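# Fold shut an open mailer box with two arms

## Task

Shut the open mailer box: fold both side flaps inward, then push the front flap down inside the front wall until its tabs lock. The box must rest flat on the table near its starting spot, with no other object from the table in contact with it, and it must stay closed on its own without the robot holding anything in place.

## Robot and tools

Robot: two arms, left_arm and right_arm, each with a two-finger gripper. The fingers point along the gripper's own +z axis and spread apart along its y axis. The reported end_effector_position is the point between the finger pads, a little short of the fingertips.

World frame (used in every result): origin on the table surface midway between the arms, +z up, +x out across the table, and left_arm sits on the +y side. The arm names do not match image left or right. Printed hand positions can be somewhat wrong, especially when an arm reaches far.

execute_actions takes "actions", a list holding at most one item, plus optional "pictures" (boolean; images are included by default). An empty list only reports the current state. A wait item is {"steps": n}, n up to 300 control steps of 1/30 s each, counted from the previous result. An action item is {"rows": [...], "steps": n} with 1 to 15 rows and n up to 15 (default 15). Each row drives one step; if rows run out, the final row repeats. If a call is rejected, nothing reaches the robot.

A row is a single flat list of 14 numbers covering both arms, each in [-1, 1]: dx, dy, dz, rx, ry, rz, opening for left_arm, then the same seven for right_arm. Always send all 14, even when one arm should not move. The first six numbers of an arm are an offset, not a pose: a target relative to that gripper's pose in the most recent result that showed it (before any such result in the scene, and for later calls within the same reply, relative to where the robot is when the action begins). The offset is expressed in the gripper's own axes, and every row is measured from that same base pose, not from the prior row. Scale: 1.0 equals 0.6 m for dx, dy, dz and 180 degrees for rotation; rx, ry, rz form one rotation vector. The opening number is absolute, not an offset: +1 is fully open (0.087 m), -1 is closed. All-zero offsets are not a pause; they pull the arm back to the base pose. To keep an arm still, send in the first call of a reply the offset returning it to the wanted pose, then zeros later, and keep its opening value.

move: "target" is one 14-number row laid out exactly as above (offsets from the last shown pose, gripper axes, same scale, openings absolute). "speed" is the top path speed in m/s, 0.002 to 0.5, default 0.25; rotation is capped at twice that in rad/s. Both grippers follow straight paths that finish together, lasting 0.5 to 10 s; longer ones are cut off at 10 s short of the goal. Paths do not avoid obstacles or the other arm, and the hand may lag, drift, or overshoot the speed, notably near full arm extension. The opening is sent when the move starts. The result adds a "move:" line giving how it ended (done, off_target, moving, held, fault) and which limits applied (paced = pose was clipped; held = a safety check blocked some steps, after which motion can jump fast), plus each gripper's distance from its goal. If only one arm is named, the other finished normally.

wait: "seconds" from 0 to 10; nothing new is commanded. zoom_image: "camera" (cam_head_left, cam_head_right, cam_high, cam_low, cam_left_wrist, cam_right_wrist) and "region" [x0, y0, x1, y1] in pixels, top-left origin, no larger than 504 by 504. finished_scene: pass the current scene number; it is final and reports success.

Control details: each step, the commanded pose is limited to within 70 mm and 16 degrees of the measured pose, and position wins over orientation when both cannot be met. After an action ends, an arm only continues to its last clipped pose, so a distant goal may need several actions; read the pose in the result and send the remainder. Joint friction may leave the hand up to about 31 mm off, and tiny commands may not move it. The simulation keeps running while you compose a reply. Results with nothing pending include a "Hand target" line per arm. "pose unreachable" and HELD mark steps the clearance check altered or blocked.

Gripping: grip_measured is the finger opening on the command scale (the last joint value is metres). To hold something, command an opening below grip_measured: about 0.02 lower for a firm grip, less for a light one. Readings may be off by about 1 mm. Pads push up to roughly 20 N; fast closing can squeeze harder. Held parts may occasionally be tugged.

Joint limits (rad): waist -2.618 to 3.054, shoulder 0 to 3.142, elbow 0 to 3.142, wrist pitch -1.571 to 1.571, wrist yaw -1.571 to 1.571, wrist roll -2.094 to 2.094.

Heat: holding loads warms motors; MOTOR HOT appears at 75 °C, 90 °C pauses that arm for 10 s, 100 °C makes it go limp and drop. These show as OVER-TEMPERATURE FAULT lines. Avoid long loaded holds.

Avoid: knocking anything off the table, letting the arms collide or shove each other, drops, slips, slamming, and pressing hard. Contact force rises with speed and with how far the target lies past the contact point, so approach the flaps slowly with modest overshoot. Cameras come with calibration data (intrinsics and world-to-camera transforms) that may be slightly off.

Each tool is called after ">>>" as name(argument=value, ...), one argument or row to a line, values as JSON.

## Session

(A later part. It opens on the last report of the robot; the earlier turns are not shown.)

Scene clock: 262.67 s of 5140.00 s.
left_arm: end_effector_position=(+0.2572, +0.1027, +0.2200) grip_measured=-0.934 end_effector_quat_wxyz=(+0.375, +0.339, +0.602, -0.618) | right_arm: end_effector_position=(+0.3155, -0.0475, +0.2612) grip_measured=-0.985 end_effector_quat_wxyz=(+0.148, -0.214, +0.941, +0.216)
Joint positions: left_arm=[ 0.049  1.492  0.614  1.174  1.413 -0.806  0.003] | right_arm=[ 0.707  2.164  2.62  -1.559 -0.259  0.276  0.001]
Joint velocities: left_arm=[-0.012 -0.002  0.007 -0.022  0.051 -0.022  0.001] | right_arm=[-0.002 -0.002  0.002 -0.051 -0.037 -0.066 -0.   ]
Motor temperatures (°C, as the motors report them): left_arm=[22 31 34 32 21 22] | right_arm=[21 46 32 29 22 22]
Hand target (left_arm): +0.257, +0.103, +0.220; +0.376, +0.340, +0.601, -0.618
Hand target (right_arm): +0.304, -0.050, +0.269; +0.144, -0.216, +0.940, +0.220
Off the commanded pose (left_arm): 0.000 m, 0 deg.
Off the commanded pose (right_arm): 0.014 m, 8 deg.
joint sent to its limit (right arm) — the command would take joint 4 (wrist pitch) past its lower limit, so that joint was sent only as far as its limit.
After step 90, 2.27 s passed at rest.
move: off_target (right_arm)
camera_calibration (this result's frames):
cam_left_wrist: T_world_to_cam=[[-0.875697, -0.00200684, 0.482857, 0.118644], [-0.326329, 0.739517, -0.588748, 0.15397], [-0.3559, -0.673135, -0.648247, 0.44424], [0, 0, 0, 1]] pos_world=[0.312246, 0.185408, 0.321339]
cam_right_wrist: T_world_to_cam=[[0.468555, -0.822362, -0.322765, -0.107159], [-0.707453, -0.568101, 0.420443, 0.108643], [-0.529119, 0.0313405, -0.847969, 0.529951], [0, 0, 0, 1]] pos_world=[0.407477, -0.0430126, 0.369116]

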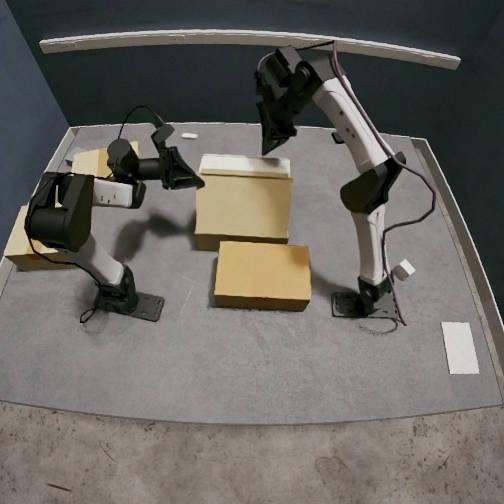

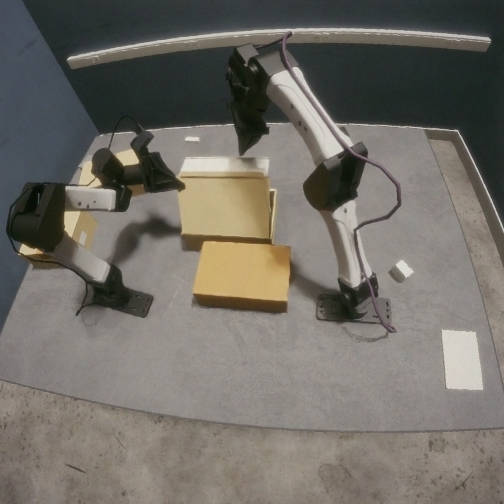

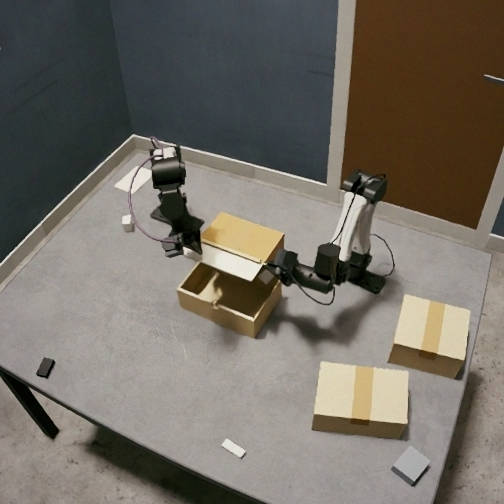

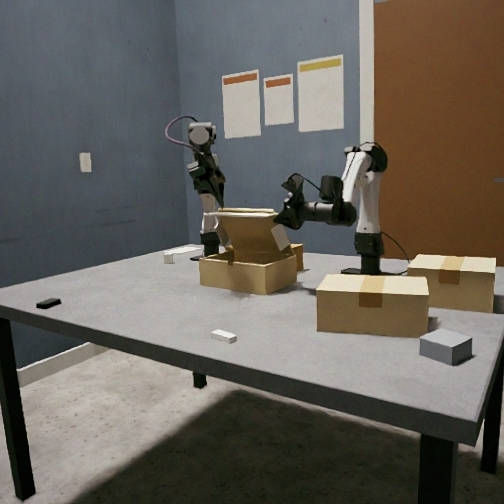

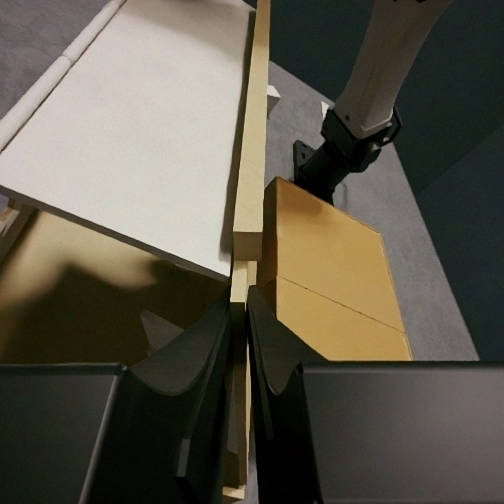

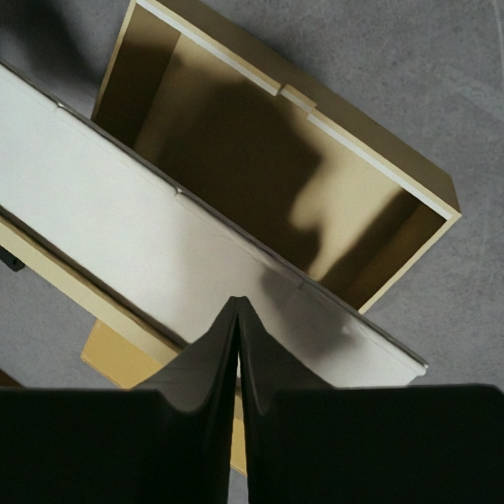

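>>> move(
  target=[0,0,0,0,0,0,-0.94, 0.066,-0.017,0.08,0,0,0,-1],
  speed=0.05,
)

Scene clock: 266.70 s of 5140.00 s.
left_arm: end_effector_position=(+0.2570, +0.1027, +0.2202) grip_measured=-0.935 end_effector_quat_wxyz=(+0.373, +0.337, +0.603, -0.619) | right_arm: end_effector_position=(+0.2993, -0.0486, +0.1969) grip_measured=-0.985 end_effector_quat_wxyz=(+0.142, -0.215, +0.943, +0.211)
Joint positions: left_arm=[ 0.049  1.492  0.614  1.174  1.413 -0.812  0.003] | right_arm=[ 0.732  1.912  1.948 -1.149 -0.245  0.297  0.001]
Joint velocities: left_arm=[ 0.007  0.002 -0.012 -0.007 -0.007  0.081 -0.   ] | right_arm=[-0.007  0.002  0.007  0.037 -0.037  0.037 -0.001]
Motor temperatures (°C, as the motors report them): left_arm=[22 31 34 32 21 22] | right_arm=[21 47 32 29 22 22]
Hand target (left_arm): +0.257, +0.103, +0.220; +0.375, +0.339, +0.602, -0.618
Hand target (right_arm): +0.295, -0.047, +0.201; +0.148, -0.214, +0.941, +0.216
Off the commanded pose (left_arm): 0.000 m, 0 deg.
Off the commanded pose (right_arm): 0.007 m, 1 deg.
move: done
camera_calibration (this result's frames):
cam_left_wrist: T_world_to_cam=[[-0.872738, -0.00166519, 0.488185, 0.116422], [-0.329704, 0.739492, -0.586896, 0.154435], [-0.360032, -0.673163, -0.645932, 0.444797], [0, 0, 0, 1]] pos_world=[0.312665, 0.185411, 0.32111]
cam_right_wrist: T_world_to_cam=[[0.466027, -0.825866, -0.317433, -0.12167], [-0.702638, -0.563491, 0.434485, 0.119616], [-0.537697, 0.0205583, -0.842888, 0.467883], [0, 0, 0, 1]] pos_world=[0.392327, -0.0426994, 0.30378]

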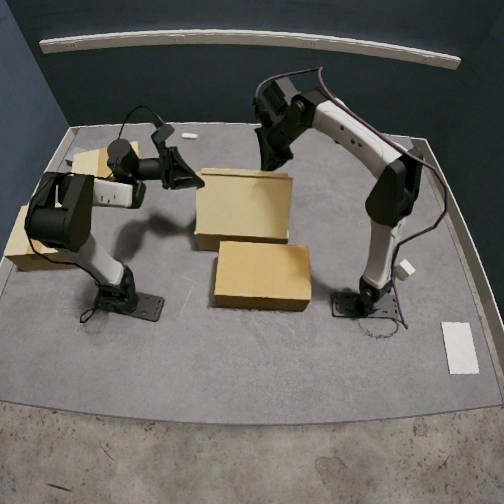

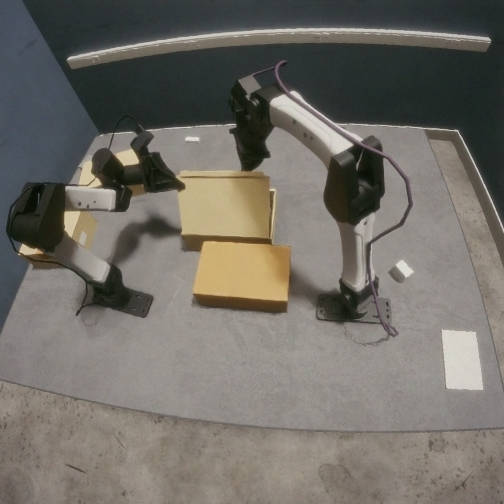

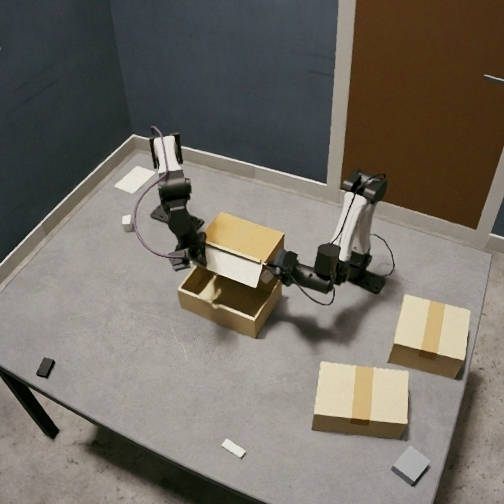

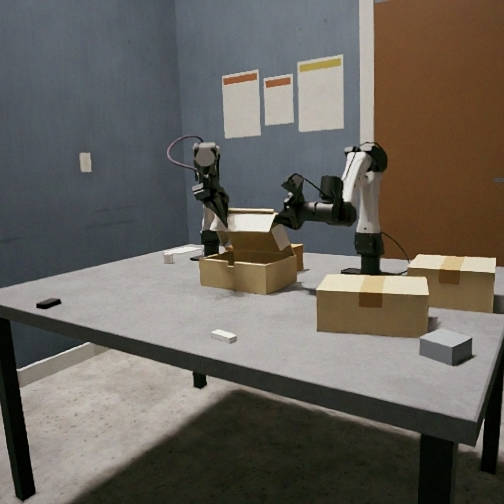

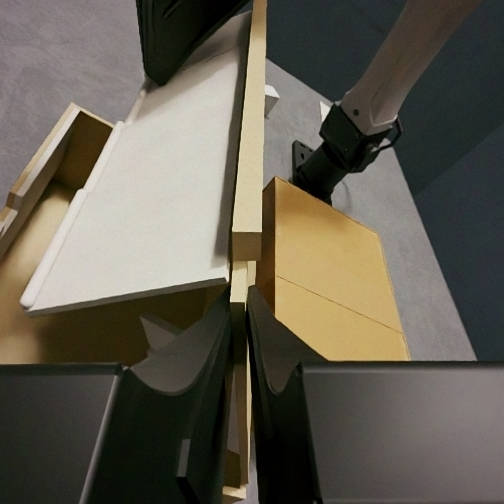

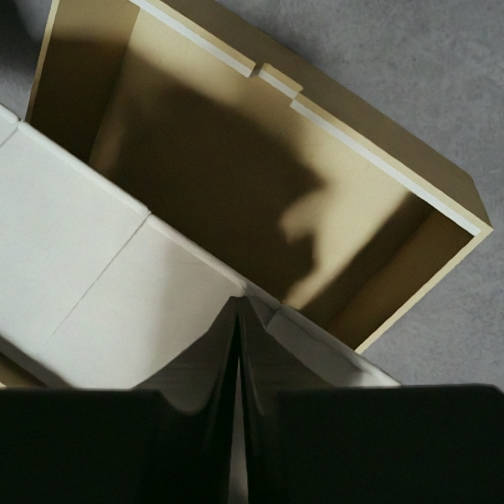

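>>> move(
  target=[0,0,0,0,0,0,-0.94, 0.04,0.017,0,0,0.08,0,-1],
  speed=0.04,
)

Scene clock: 271.73 s of 5140.00 s.
left_arm: end_effector_position=(+0.2565, +0.1028, +0.2201) grip_measured=-0.936 end_effector_quat_wxyz=(+0.372, +0.337, +0.603, -0.620) | right_arm: end_effector_position=(+0.2834, -0.0491, +0.1920) grip_measured=-0.985 end_effector_quat_wxyz=(+0.041, -0.230, +0.955, +0.184)
Joint positions: left_arm=[ 0.049  1.492  0.614  1.174  1.415 -0.814  0.003] | right_arm=[ 0.74   2.117  2.26  -1.469 -0.292  0.258  0.001]
Joint velocities: left_arm=[ 0.002 -0.012 -0.002  0.037  0.007  0.007 -0.001] | right_arm=[-0.017  0.032  0.007  0.022 -0.051  0.022  0.001]
Motor temperatures (°C, as the motors report them): left_arm=[22 31 34 32 21 22] | right_arm=[21 46 32 29 22 22]
Hand target (left_arm): +0.257, +0.103, +0.220; +0.373, +0.337, +0.603, -0.619
Hand target (right_arm): +0.274, -0.048, +0.193; +0.023, -0.238, +0.953, +0.184
Off the commanded pose (left_arm): 0.000 m, 0 deg.
Off the commanded pose (right_arm): 0.010 m, 2 deg.
move: done
camera_calibration (this result's frames):
cam_left_wrist: T_world_to_cam=[[-0.871848, 0.0000242463, 0.489777, 0.115311], [-0.32909, 0.740597, -0.585847, 0.153698], [-0.362741, -0.67195, -0.64568, 0.445131], [0, 0, 0, 1]] pos_world=[0.312581, 0.185275, 0.320978]
cam_right_wrist: T_world_to_cam=[[0.45999, -0.831193, -0.312295, -0.11582], [-0.577613, -0.547236, 0.605719, 0.0428154], [-0.674368, -0.0982391, -0.731831, 0.466806], [0, 0, 0, 1]] pos_world=[0.392806, -0.0269801, 0.279519]

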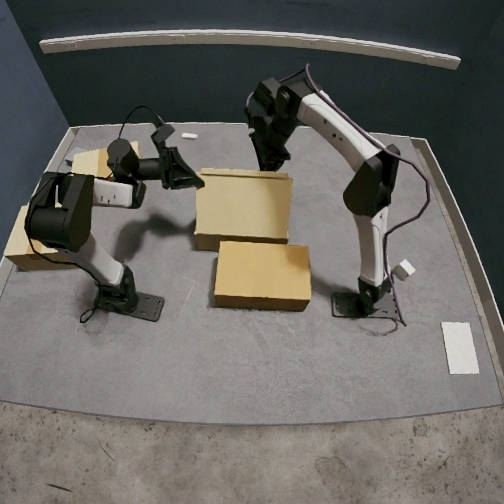

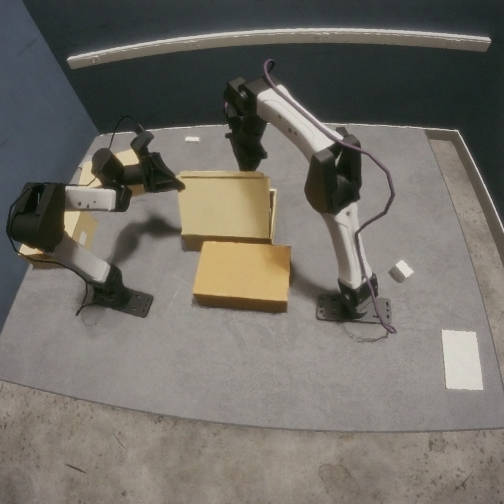

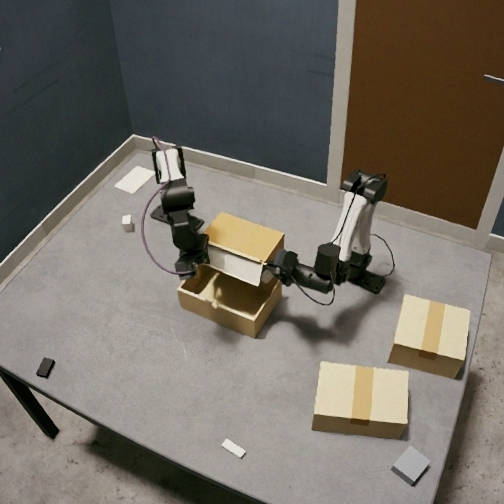

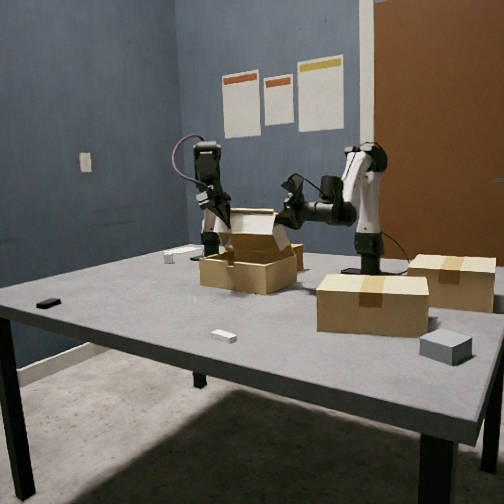

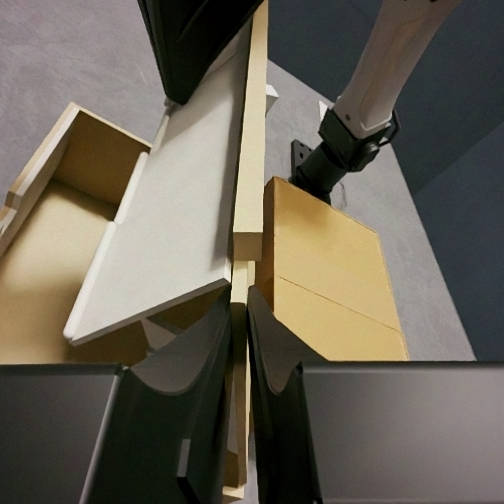

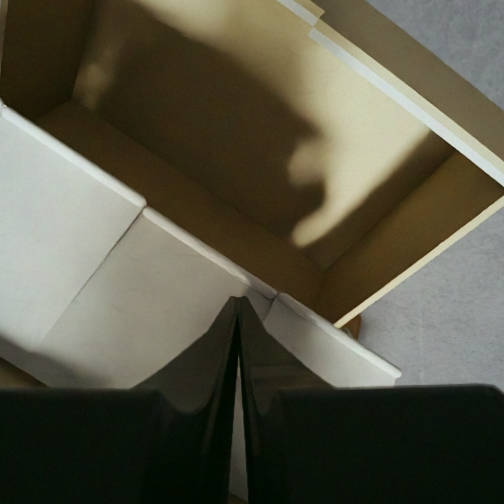

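>>> move(
  target=[0,0,0,0,0,0,-0.94, -0.09,-0.046,0,0,0,0,-1],
  speed=0.06,
)

Scene clock: 275.43 s of 5140.00 s.
left_arm: end_effector_position=(+0.2580, +0.1026, +0.2207) grip_measured=-0.937 end_effector_quat_wxyz=(+0.374, +0.332, +0.604, -0.620) | right_arm: end_effector_position=(+0.3403, -0.0490, +0.1913) grip_measured=-0.985 end_effector_quat_wxyz=(+0.067, -0.218, +0.952, +0.203)
Joint positions: left_arm=[ 0.049  1.492  0.614  1.174  1.405 -0.818  0.003] | right_arm=[ 0.652  2.338  2.626 -1.57  -0.325  0.204  0.001]
Joint velocities: left_arm=[-0.027 -0.007  0.012 -0.007 -0.022  0.007 -0.   ] | right_arm=[-0.007  0.002 -0.002  0.022 -0.051 -0.022  0.   ]
Motor temperatures (°C, as the motors report them): left_arm=[22 30 34 32 21 22] | right_arm=[21 45 32 29 22 22]
Hand target (left_arm): +0.256, +0.103, +0.220; +0.372, +0.337, +0.603, -0.620
Hand target (right_arm): +0.344, -0.049, +0.192; +0.074, -0.222, +0.951, +0.202
Off the commanded pose (left_arm): 0.002 m, 1 deg.
Off the commanded pose (right_arm): 0.004 m, 4 deg.
joint sent to its limit (right arm) — the command would take joint 4 (wrist pitch) past its lower limit, so that joint was sent only as far as its limit.
move: off_target (right_arm)
camera_calibration (this result's frames):
cam_left_wrist: T_world_to_cam=[[-0.8694, -0.00655107, 0.494065, 0.115425], [-0.338813, 0.735719, -0.58645, 0.157858], [-0.359651, -0.677256, -0.641854, 0.444828], [0, 0, 0, 1]] pos_world=[0.313817, 0.185879, 0.321063]
cam_right_wrist: T_world_to_cam=[[0.447409, -0.828089, -0.337779, -0.132804], [-0.615438, -0.55912, 0.555537, 0.0980483], [-0.648892, -0.04067, -0.759793, 0.504186], [0, 0, 0, 1]] pos_world=[0.446923, -0.0346473, 0.283749]

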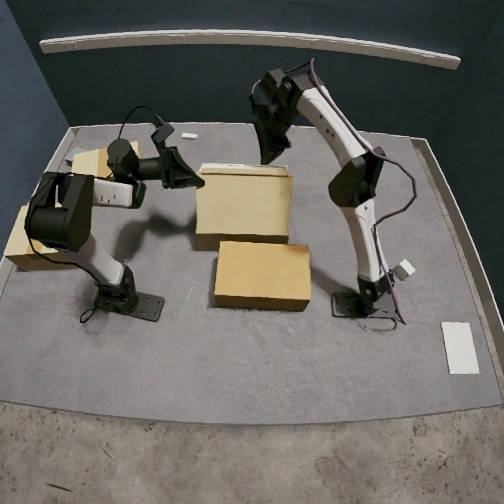

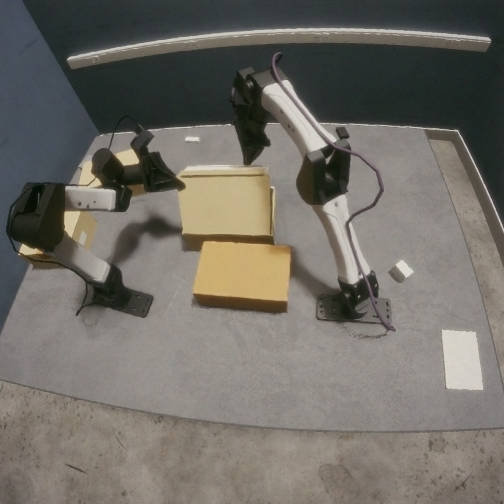

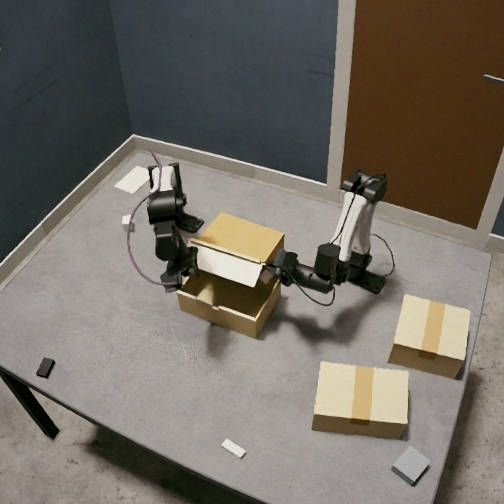

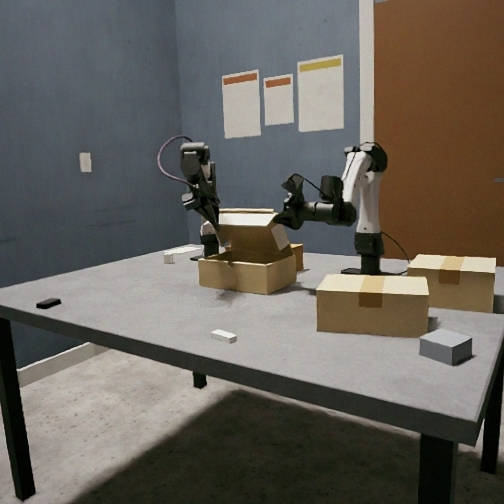

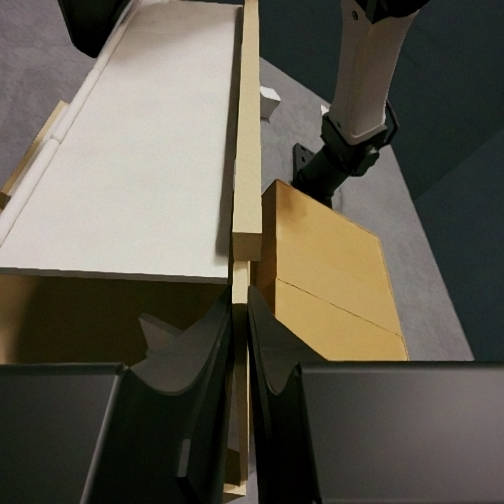

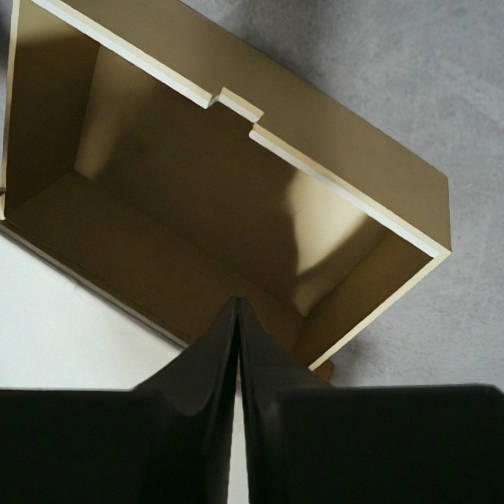

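>>> move(
  target=[0,0,0,0,0,0,-0.94, -0.016,0.025,-0.068,0,0,0,-1],
  speed=0.08,
)

>>> move(
  target=[0,0,0,0,0,0,-0.94, 0.06,0.03,-0.003,0,0,0,-1],
  speed=0.08,
)

>>> move(
  target=[0,0,0,0,0,0,-0.94, 0.078,0.002,0.073,0,0.06,0,-1],
  speed=0.05,
)

Scene clock: 279.93 s of 5140.00 s.
left_arm: end_effector_position=(+0.2580, +0.1026, +0.2207) grip_measured=-0.937 end_effector_quat_wxyz=(+0.374, +0.332, +0.604, -0.620) | right_arm: end_effector_position=(+0.3391, -0.0481, +0.2234) grip_measured=-0.985 end_effector_quat_wxyz=(+0.105, -0.213, +0.946, +0.222)
Joint positions: left_arm=[ 0.049  1.492  0.614  1.174  1.405 -0.818  0.003] | right_arm=[ 0.652  2.289  2.667 -1.57  -0.328  0.228  0.001]
Joint velocities: left_arm=[-0.012  0.002  0.017 -0.007 -0.022  0.066  0.   ] | right_arm=[ 0.017 -0.007  0.007 -0.022 -0.007  0.081 -0.001]
Motor temperatures (°C, as the motors report them): left_arm=[22 30 35 32 21 22] | right_arm=[21 45 32 29 22 22]
Hand target (left_arm): +0.258, +0.103, +0.221; +0.374, +0.332, +0.604, -0.620
Hand target (right_arm): +0.340, -0.050, +0.235; +0.117, -0.206, +0.944, +0.231
Off the commanded pose (left_arm): 0.000 m, 0 deg.
Off the commanded pose (right_arm): 0.013 m, 5 deg.
joint sent to its limit (right arm) — the command would take joint 4 (wrist pitch) past its lower limit, so that joint was sent only as far as its limit.
After step 90, 0.57 s passed at rest.
move: off_target (right_arm)
camera_calibration (this result's frames):
cam_left_wrist: T_world_to_cam=[[-0.8694, -0.00655107, 0.494065, 0.115425], [-0.338813, 0.735719, -0.58645, 0.157858], [-0.359651, -0.677256, -0.641854, 0.444828], [0, 0, 0, 1]] pos_world=[0.313817, 0.185879, 0.321063]
cam_right_wrist: T_world_to_cam=[[0.452035, -0.817999, -0.355727, -0.11775], [-0.65934, -0.575008, 0.484393, 0.109956], [-0.600779, 0.0155821, -0.799263, 0.523037], [0, 0, 0, 1]] pos_world=[0.439955, -0.0412438, 0.322895]

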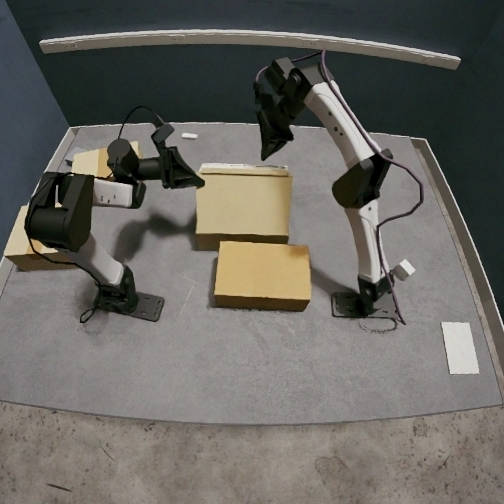

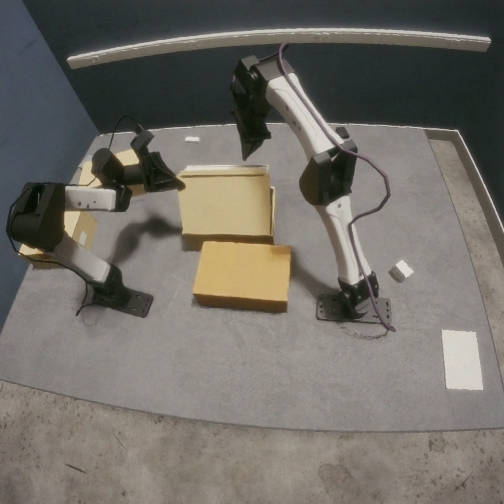

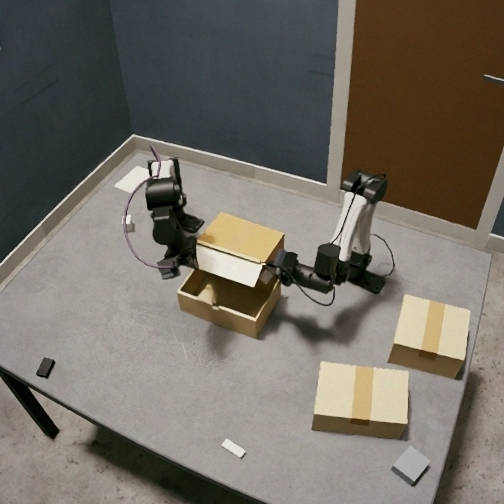

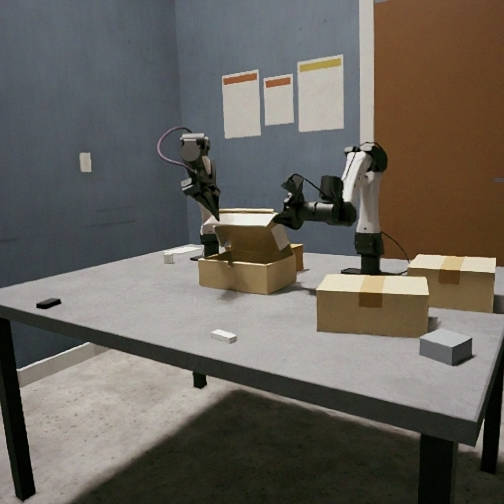

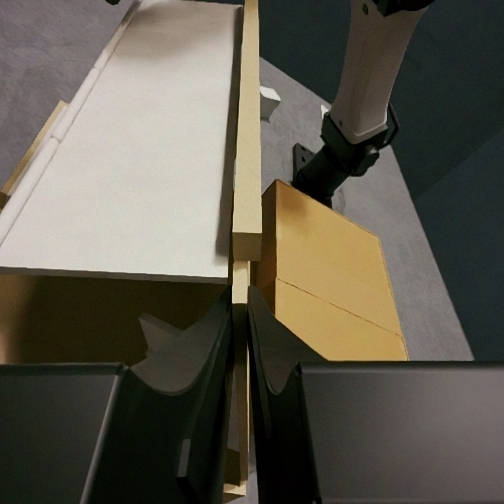

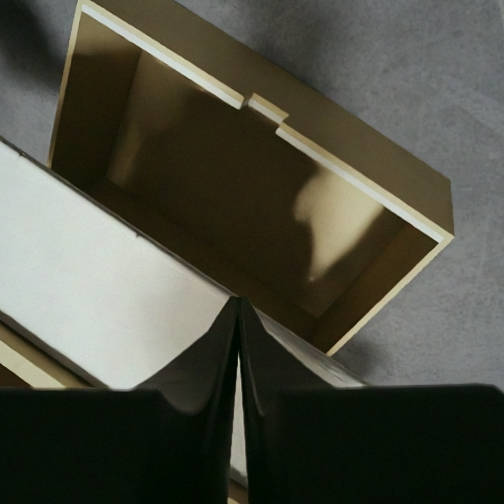

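Scene clock: 280.97 s of 5140.00 s.
left_arm: end_effector_position=(+0.2580, +0.1026, +0.2207) grip_measured=-0.937 end_effector_quat_wxyz=(+0.374, +0.333, +0.604, -0.620) | right_arm: end_effector_position=(+0.3006, -0.0494, +0.2167) grip_measured=-0.985 end_effector_quat_wxyz=(+0.096, -0.214, +0.947, +0.218)
Joint positions: left_arm=[ 0.049  1.492  0.614  1.174  1.406 -0.818  0.003] | right_arm=[ 0.705  2.049  2.238 -1.384 -0.309  0.276  0.001]
Joint velocities: left_arm=[-0.012 -0.022 -0.002 -0.007  0.051 -0.022  0.   ] | right_arm=[-0.007 -0.002 -0.012 -0.095  0.037 -0.037  0.   ]
Motor temperatures (°C, as the motors report them): left_arm=[22 30 35 32 21 22] | right_arm=[21 46 32 29 22 22]
Hand target (left_arm): +0.258, +0.103, +0.221; +0.374, +0.332, +0.604, -0.620
Hand target (right_arm): +0.298, -0.047, +0.220; +0.104, -0.213, +0.946, +0.221
Off the commanded pose (left_arm): 0.000 m, 0 deg.
Off the commanded pose (right_arm): 0.005 m, 1 deg.
move: done
camera_calibration (this result's frames):
cam_left_wrist: T_world_to_cam=[[-0.869409, -0.00628865, 0.494052, 0.115356], [-0.338537, 0.735907, -0.586373, 0.157711], [-0.359889, -0.677053, -0.641934, 0.444856], [0, 0, 0, 1]] pos_world=[0.313782, 0.185856, 0.321053]
cam_right_wrist: T_world_to_cam=[[0.449989, -0.820551, -0.352429, -0.103981], [-0.649815, -0.571562, 0.501056, 0.0807395], [-0.612577, 0.00354379, -0.790403, 0.495617], [0, 0, 0, 1]] pos_world=[0.40286, -0.0409306, 0.314637]

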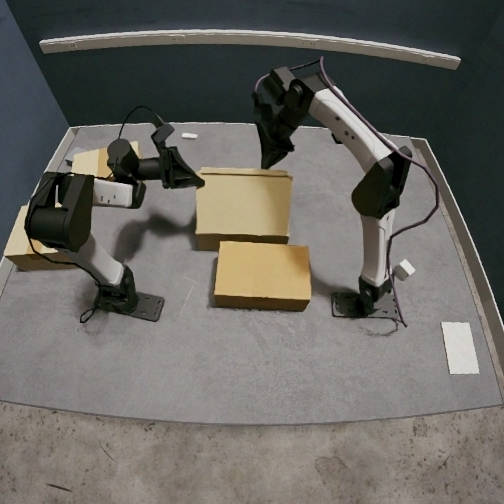

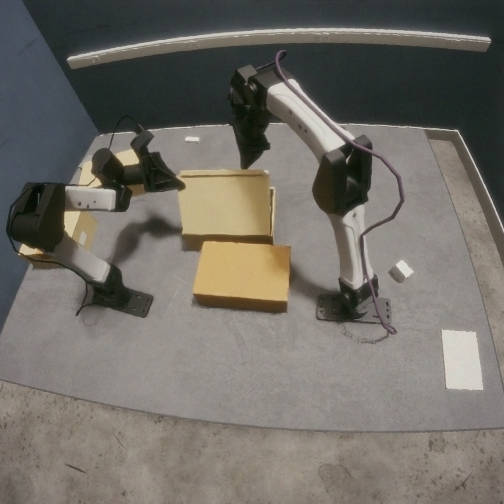

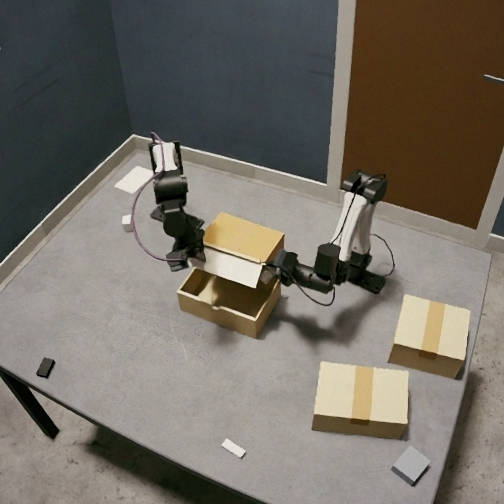

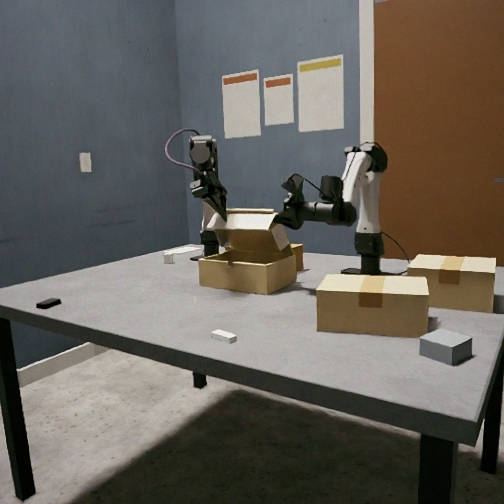

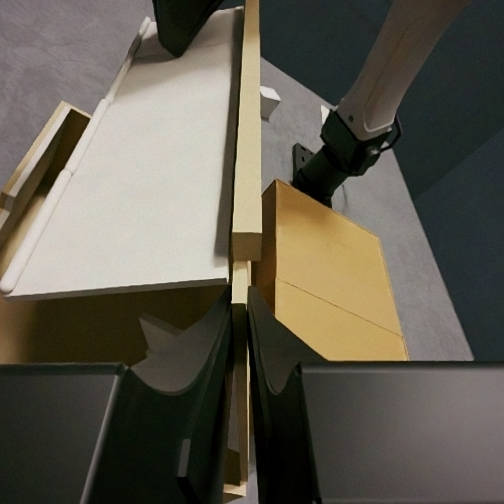

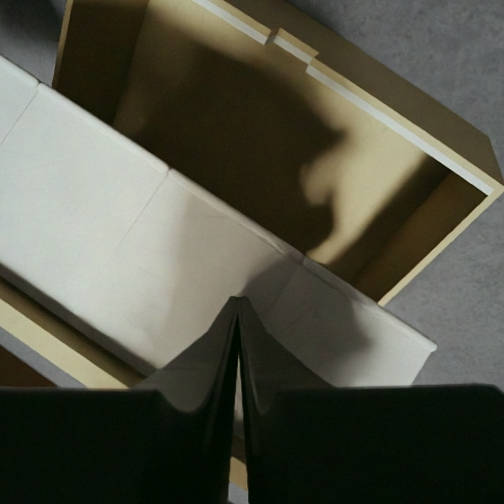

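Scene clock: 283.10 s of 5140.00 s.
left_arm: end_effector_position=(+0.2528, +0.1033, +0.2192) grip_measured=-0.936 end_effector_quat_wxyz=(+0.362, +0.342, +0.603, -0.623) | right_arm: end_effector_position=(+0.2742, -0.0483, +0.1777) grip_measured=-0.985 end_effector_quat_wxyz=(+0.031, -0.223, +0.953, +0.202)
Joint positions: left_arm=[ 0.049  1.492  0.614  1.174  1.435 -0.823  0.003] | right_arm=[ 0.738  2.049  2.085 -1.359 -0.333  0.276  0.001]
Joint velocities: left_arm=[-0.022 -0.027  0.012  0.022 -0.007 -0.007  0.   ] | right_arm=[-0.017  0.007 -0.012 -0.007  0.051 -0.022 -0.001]
Motor temperatures (°C, as the motors report them): left_arm=[22 30 35 32 21 22] | right_arm=[21 45 32 29 22 22]
Hand target (left_arm): +0.258, +0.103, +0.221; +0.374, +0.333, +0.604, -0.620
Hand target (right_arm): +0.263, -0.046, +0.166; +0.007, -0.233, +0.952, +0.198
Off the commanded pose (left_arm): 0.005 m, 2 deg.
Off the commanded pose (right_arm): 0.017 m, 3 deg.
move: off_target (right_arm)
camera_calibration (this result's frames):
cam_left_wrist: T_world_to_cam=[[-0.867537, 0.0141112, 0.497172, 0.108355], [-0.319586, 0.75012, -0.578951, 0.146733], [-0.381109, -0.661151, -0.646248, 0.447238], [0, 0, 0, 1]] pos_world=[0.311342, 0.184095, 0.320106]
cam_right_wrist: T_world_to_cam=[[0.442723, -0.82463, -0.35211, -0.103152], [-0.563702, -0.561354, 0.605905, 0.0420307], [-0.697306, -0.0697628, -0.71337, 0.454629], [0, 0, 0, 1]] pos_world=[0.386376, -0.0297517, 0.262531]

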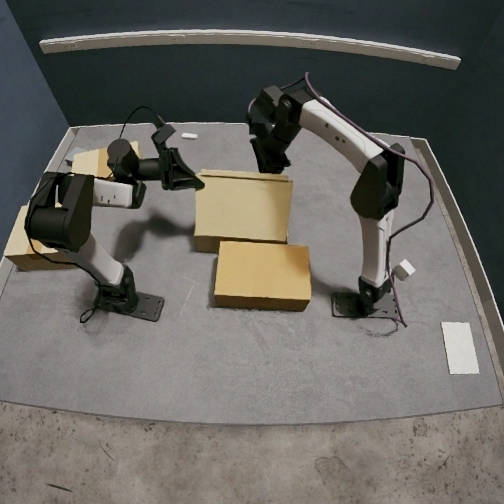

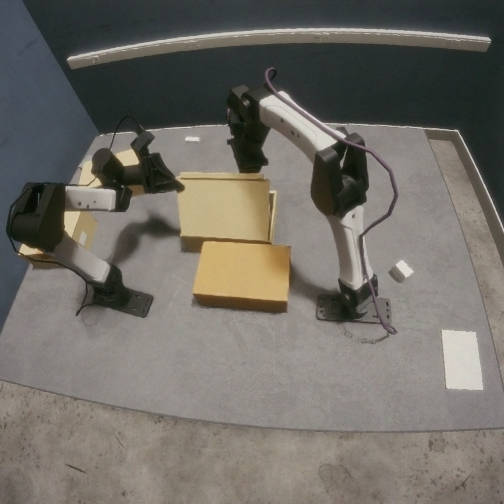

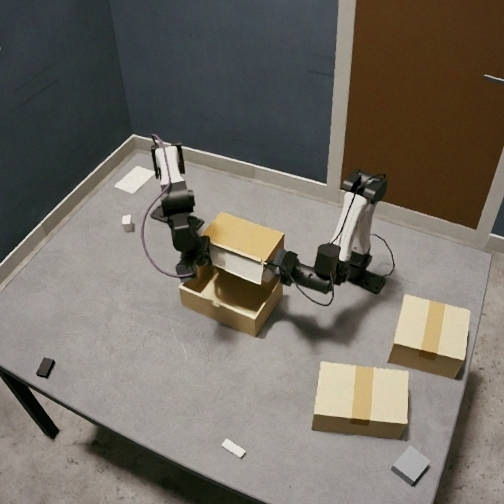

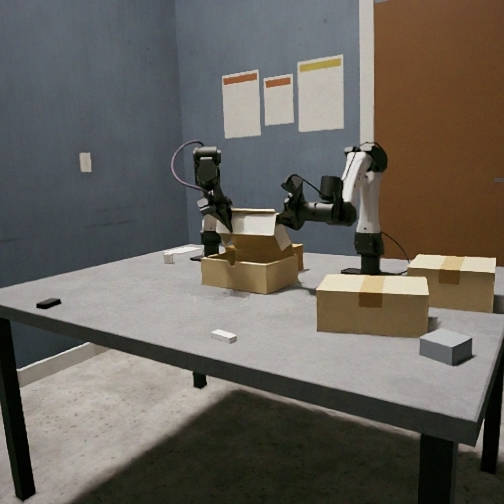

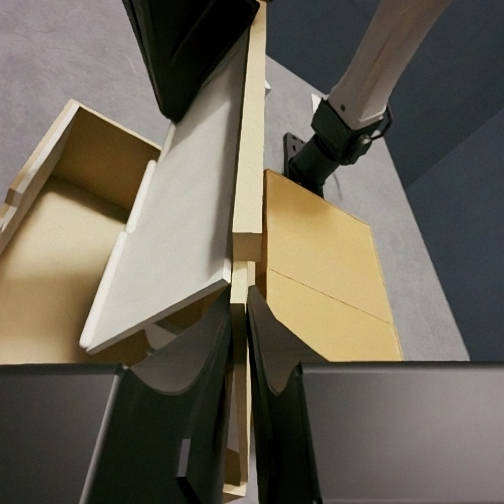

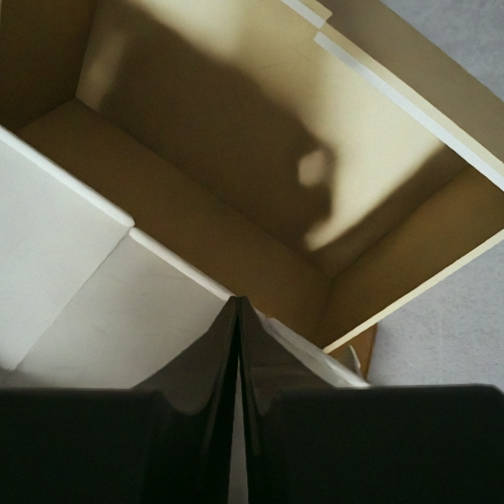

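>>> move(
  target=[0.017,0.094,0,0,0,-0.111,-0.94, -0.068,-0.053,0.04,0,0,0,-1],
  speed=0.04,
)

Scene clock: 292.33 s of 5140.00 s.
left_arm: end_effector_position=(+0.2878, +0.0999, +0.1810) grip_measured=-0.936 end_effector_quat_wxyz=(+0.238, +0.231, +0.656, -0.678) | right_arm: end_effector_position=(+0.3231, -0.0469, +0.1504) grip_measured=-0.985 end_effector_quat_wxyz=(+0.037, -0.222, +0.954, +0.200)
Joint positions: left_arm=[ 0.054  1.818  0.727  1.384  1.455 -1.186  0.003] | right_arm=[ 0.672  2.219  2.244 -1.361 -0.34   0.211  0.001]
Joint velocities: left_arm=[ 0.002 -0.007  0.012  0.066  0.066 -0.022 -0.001] | right_arm=[-0.007 -0.007 -0.012 -0.022  0.022  0.051  0.001]
Motor temperatures (°C, as the motors report them): left_arm=[22 30 35 32 21 22] | right_arm=[21 44 32 28 22 22]
Hand target (left_arm): +0.296, +0.103, +0.180; +0.249, +0.232, +0.654, -0.675
Hand target (right_arm): +0.324, -0.048, +0.151; +0.031, -0.222, +0.953, +0.203
Off the commanded pose (left_arm): 0.009 m, 1 deg.
Off the commanded pose (right_arm): 0.001 m, 1 deg.
After step 90, 1.63 s passed at rest.
move: done
camera_calibration (this result's frames):
cam_left_wrist: T_world_to_cam=[[-0.631761, 0.0317543, 0.774513, 0.0379293], [-0.484792, 0.763459, -0.42674, 0.156998], [-0.60486, -0.645075, -0.466929, 0.463948], [0, 0, 0, 1]] pos_world=[0.380697, 0.178215, 0.254252]
cam_right_wrist: T_world_to_cam=[[0.443114, -0.826931, -0.346172, -0.134483], [-0.573369, -0.55827, 0.599652, 0.0911271], [-0.689128, -0.0672297, -0.721514, 0.468012], [0, 0, 0, 1]] pos_world=[0.434361, -0.0288703, 0.236478]

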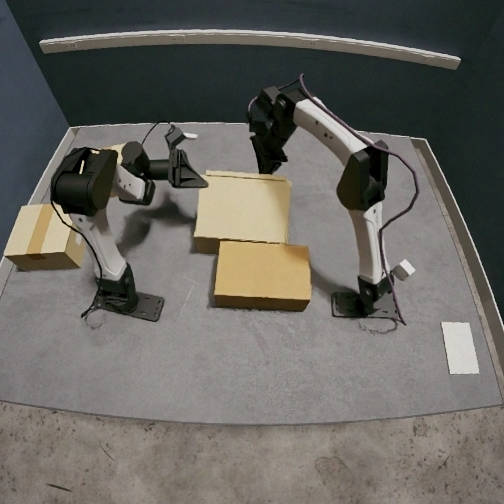

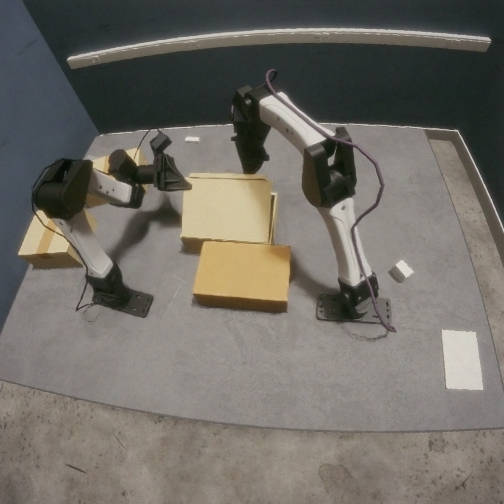

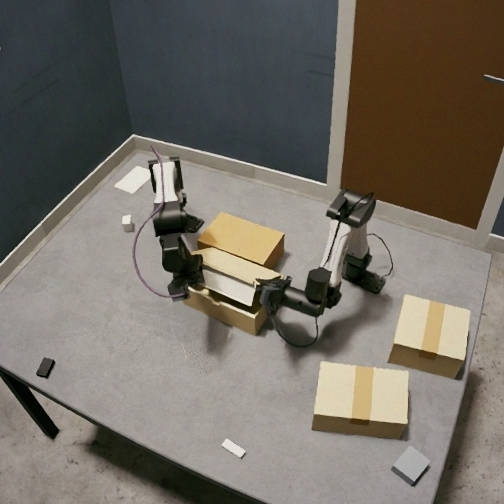

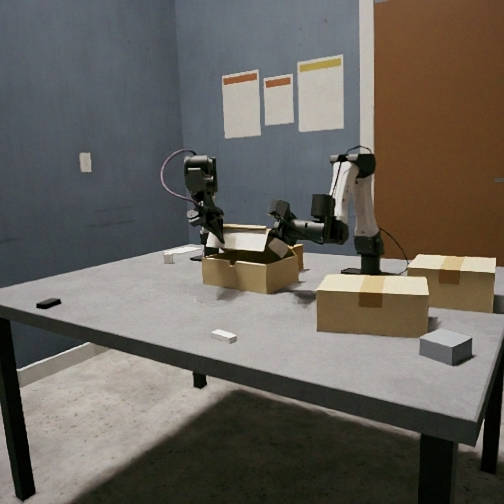

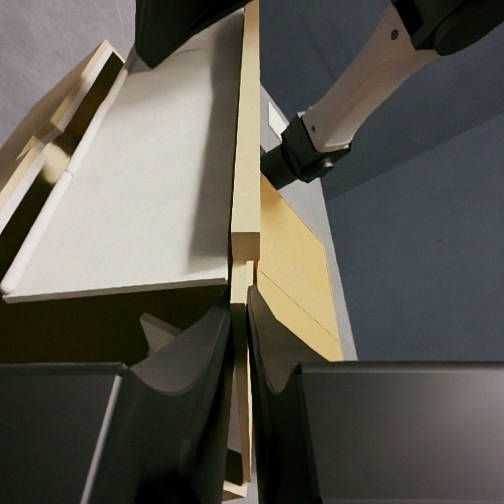

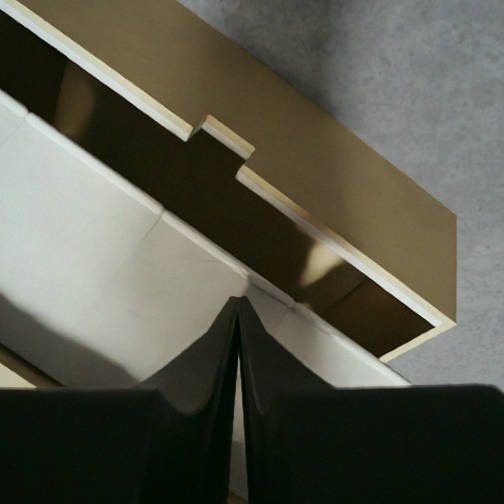

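>>> move(
  target=[0.008,0.067,0,0,0,-0.078,-0.94, 0.01,-0.023,0.061,0,0.05,0,-1],
  speed=0.04,
)

Scene clock: 298.70 s of 5140.00 s.
left_arm: end_effector_position=(+0.3023, +0.0982, +0.1541) grip_measured=-0.937 end_effector_quat_wxyz=(+0.158, +0.162, +0.676, -0.701) | right_arm: end_effector_position=(+0.3260, -0.0437, +0.1136) grip_measured=-0.985 end_effector_quat_wxyz=(-0.023, -0.236, +0.954, +0.183)
Joint positions: left_arm=[ 0.054  2.01   0.791  1.544  1.466 -1.436  0.003] | right_arm=[ 0.672  2.405  2.412 -1.479 -0.357  0.16   0.001]
Joint velocities: left_arm=[-0.007  0.027 -0.007  0.022  0.051  0.007 -0.   ] | right_arm=[ 0.002 -0.007  0.007 -0.037  0.022 -0.051 -0.   ]
Motor temperatures (°C, as the motors report them): left_arm=[22 30 35 32 21 22] | right_arm=[21 44 33 28 22 22]
Hand target (left_arm): +0.308, +0.099, +0.145; +0.153, +0.150, +0.679, -0.702
Hand target (right_arm): +0.324, -0.046, +0.112; -0.037, -0.236, +0.954, +0.184
Off the commanded pose (left_arm): 0.010 m, 2 deg.
Off the commanded pose (right_arm): 0.005 m, 2 deg.
After step 90, 0.03 s passed at rest.
move: done
camera_calibration (this result's frames):
cam_left_wrist: T_world_to_cam=[[-0.448037, 0.0403876, 0.893102, -0.00668294], [-0.551274, 0.773971, -0.311554, 0.155137], [-0.703818, -0.631932, -0.324503, 0.465676], [0, 0, 0, 1]] pos_world=[0.41028, 0.174474, 0.205416]
cam_right_wrist: T_world_to_cam=[[0.450046, -0.825624, -0.340298, -0.148708], [-0.480537, -0.545097, 0.686989, 0.0770139], [-0.75269, -0.145651, -0.642062, 0.452011], [0, 0, 0, 1]] pos_world=[0.444158, -0.0149613, 0.186706]

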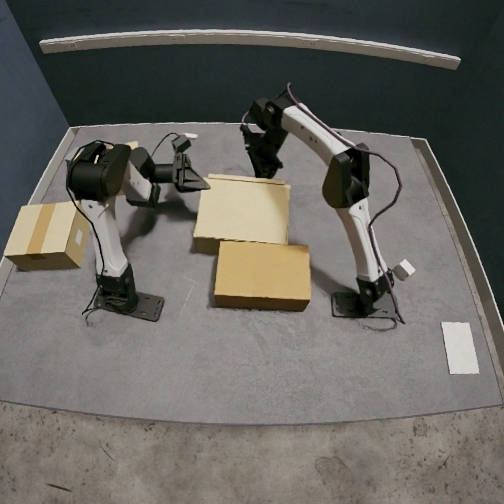

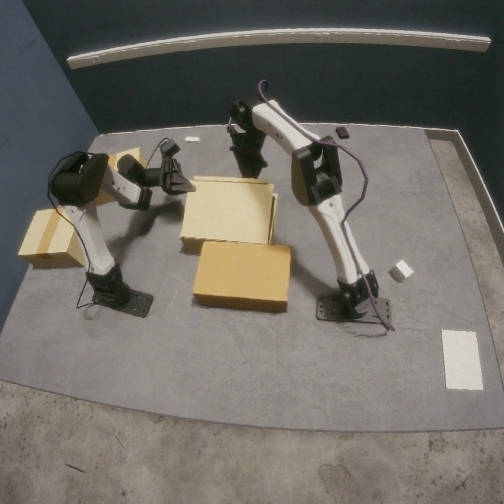

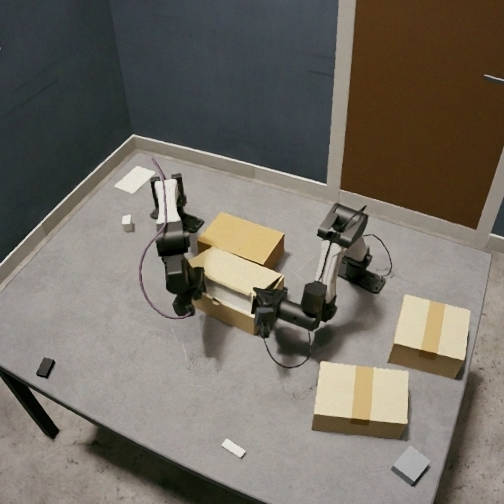

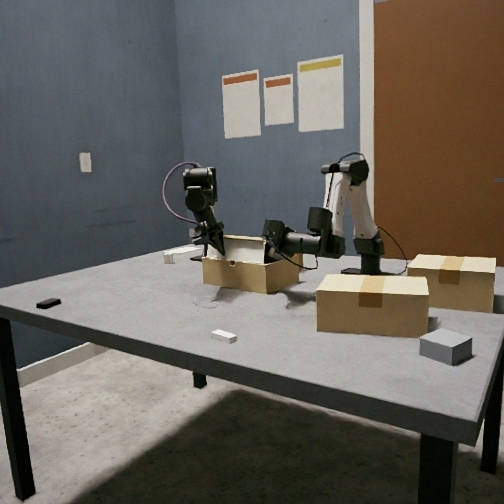

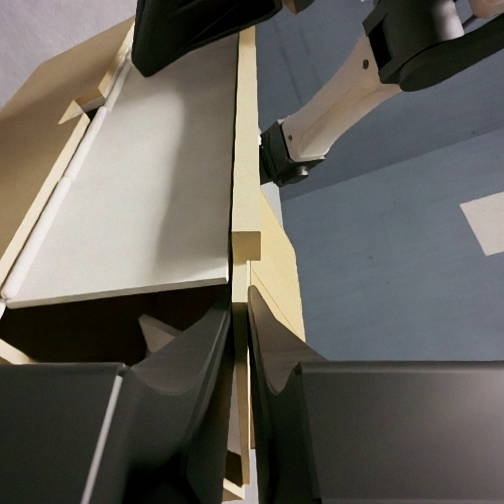

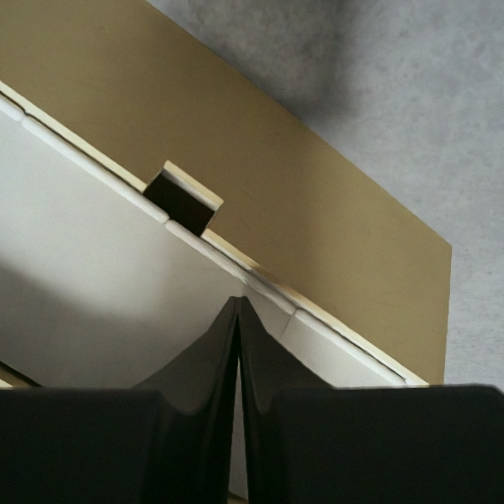

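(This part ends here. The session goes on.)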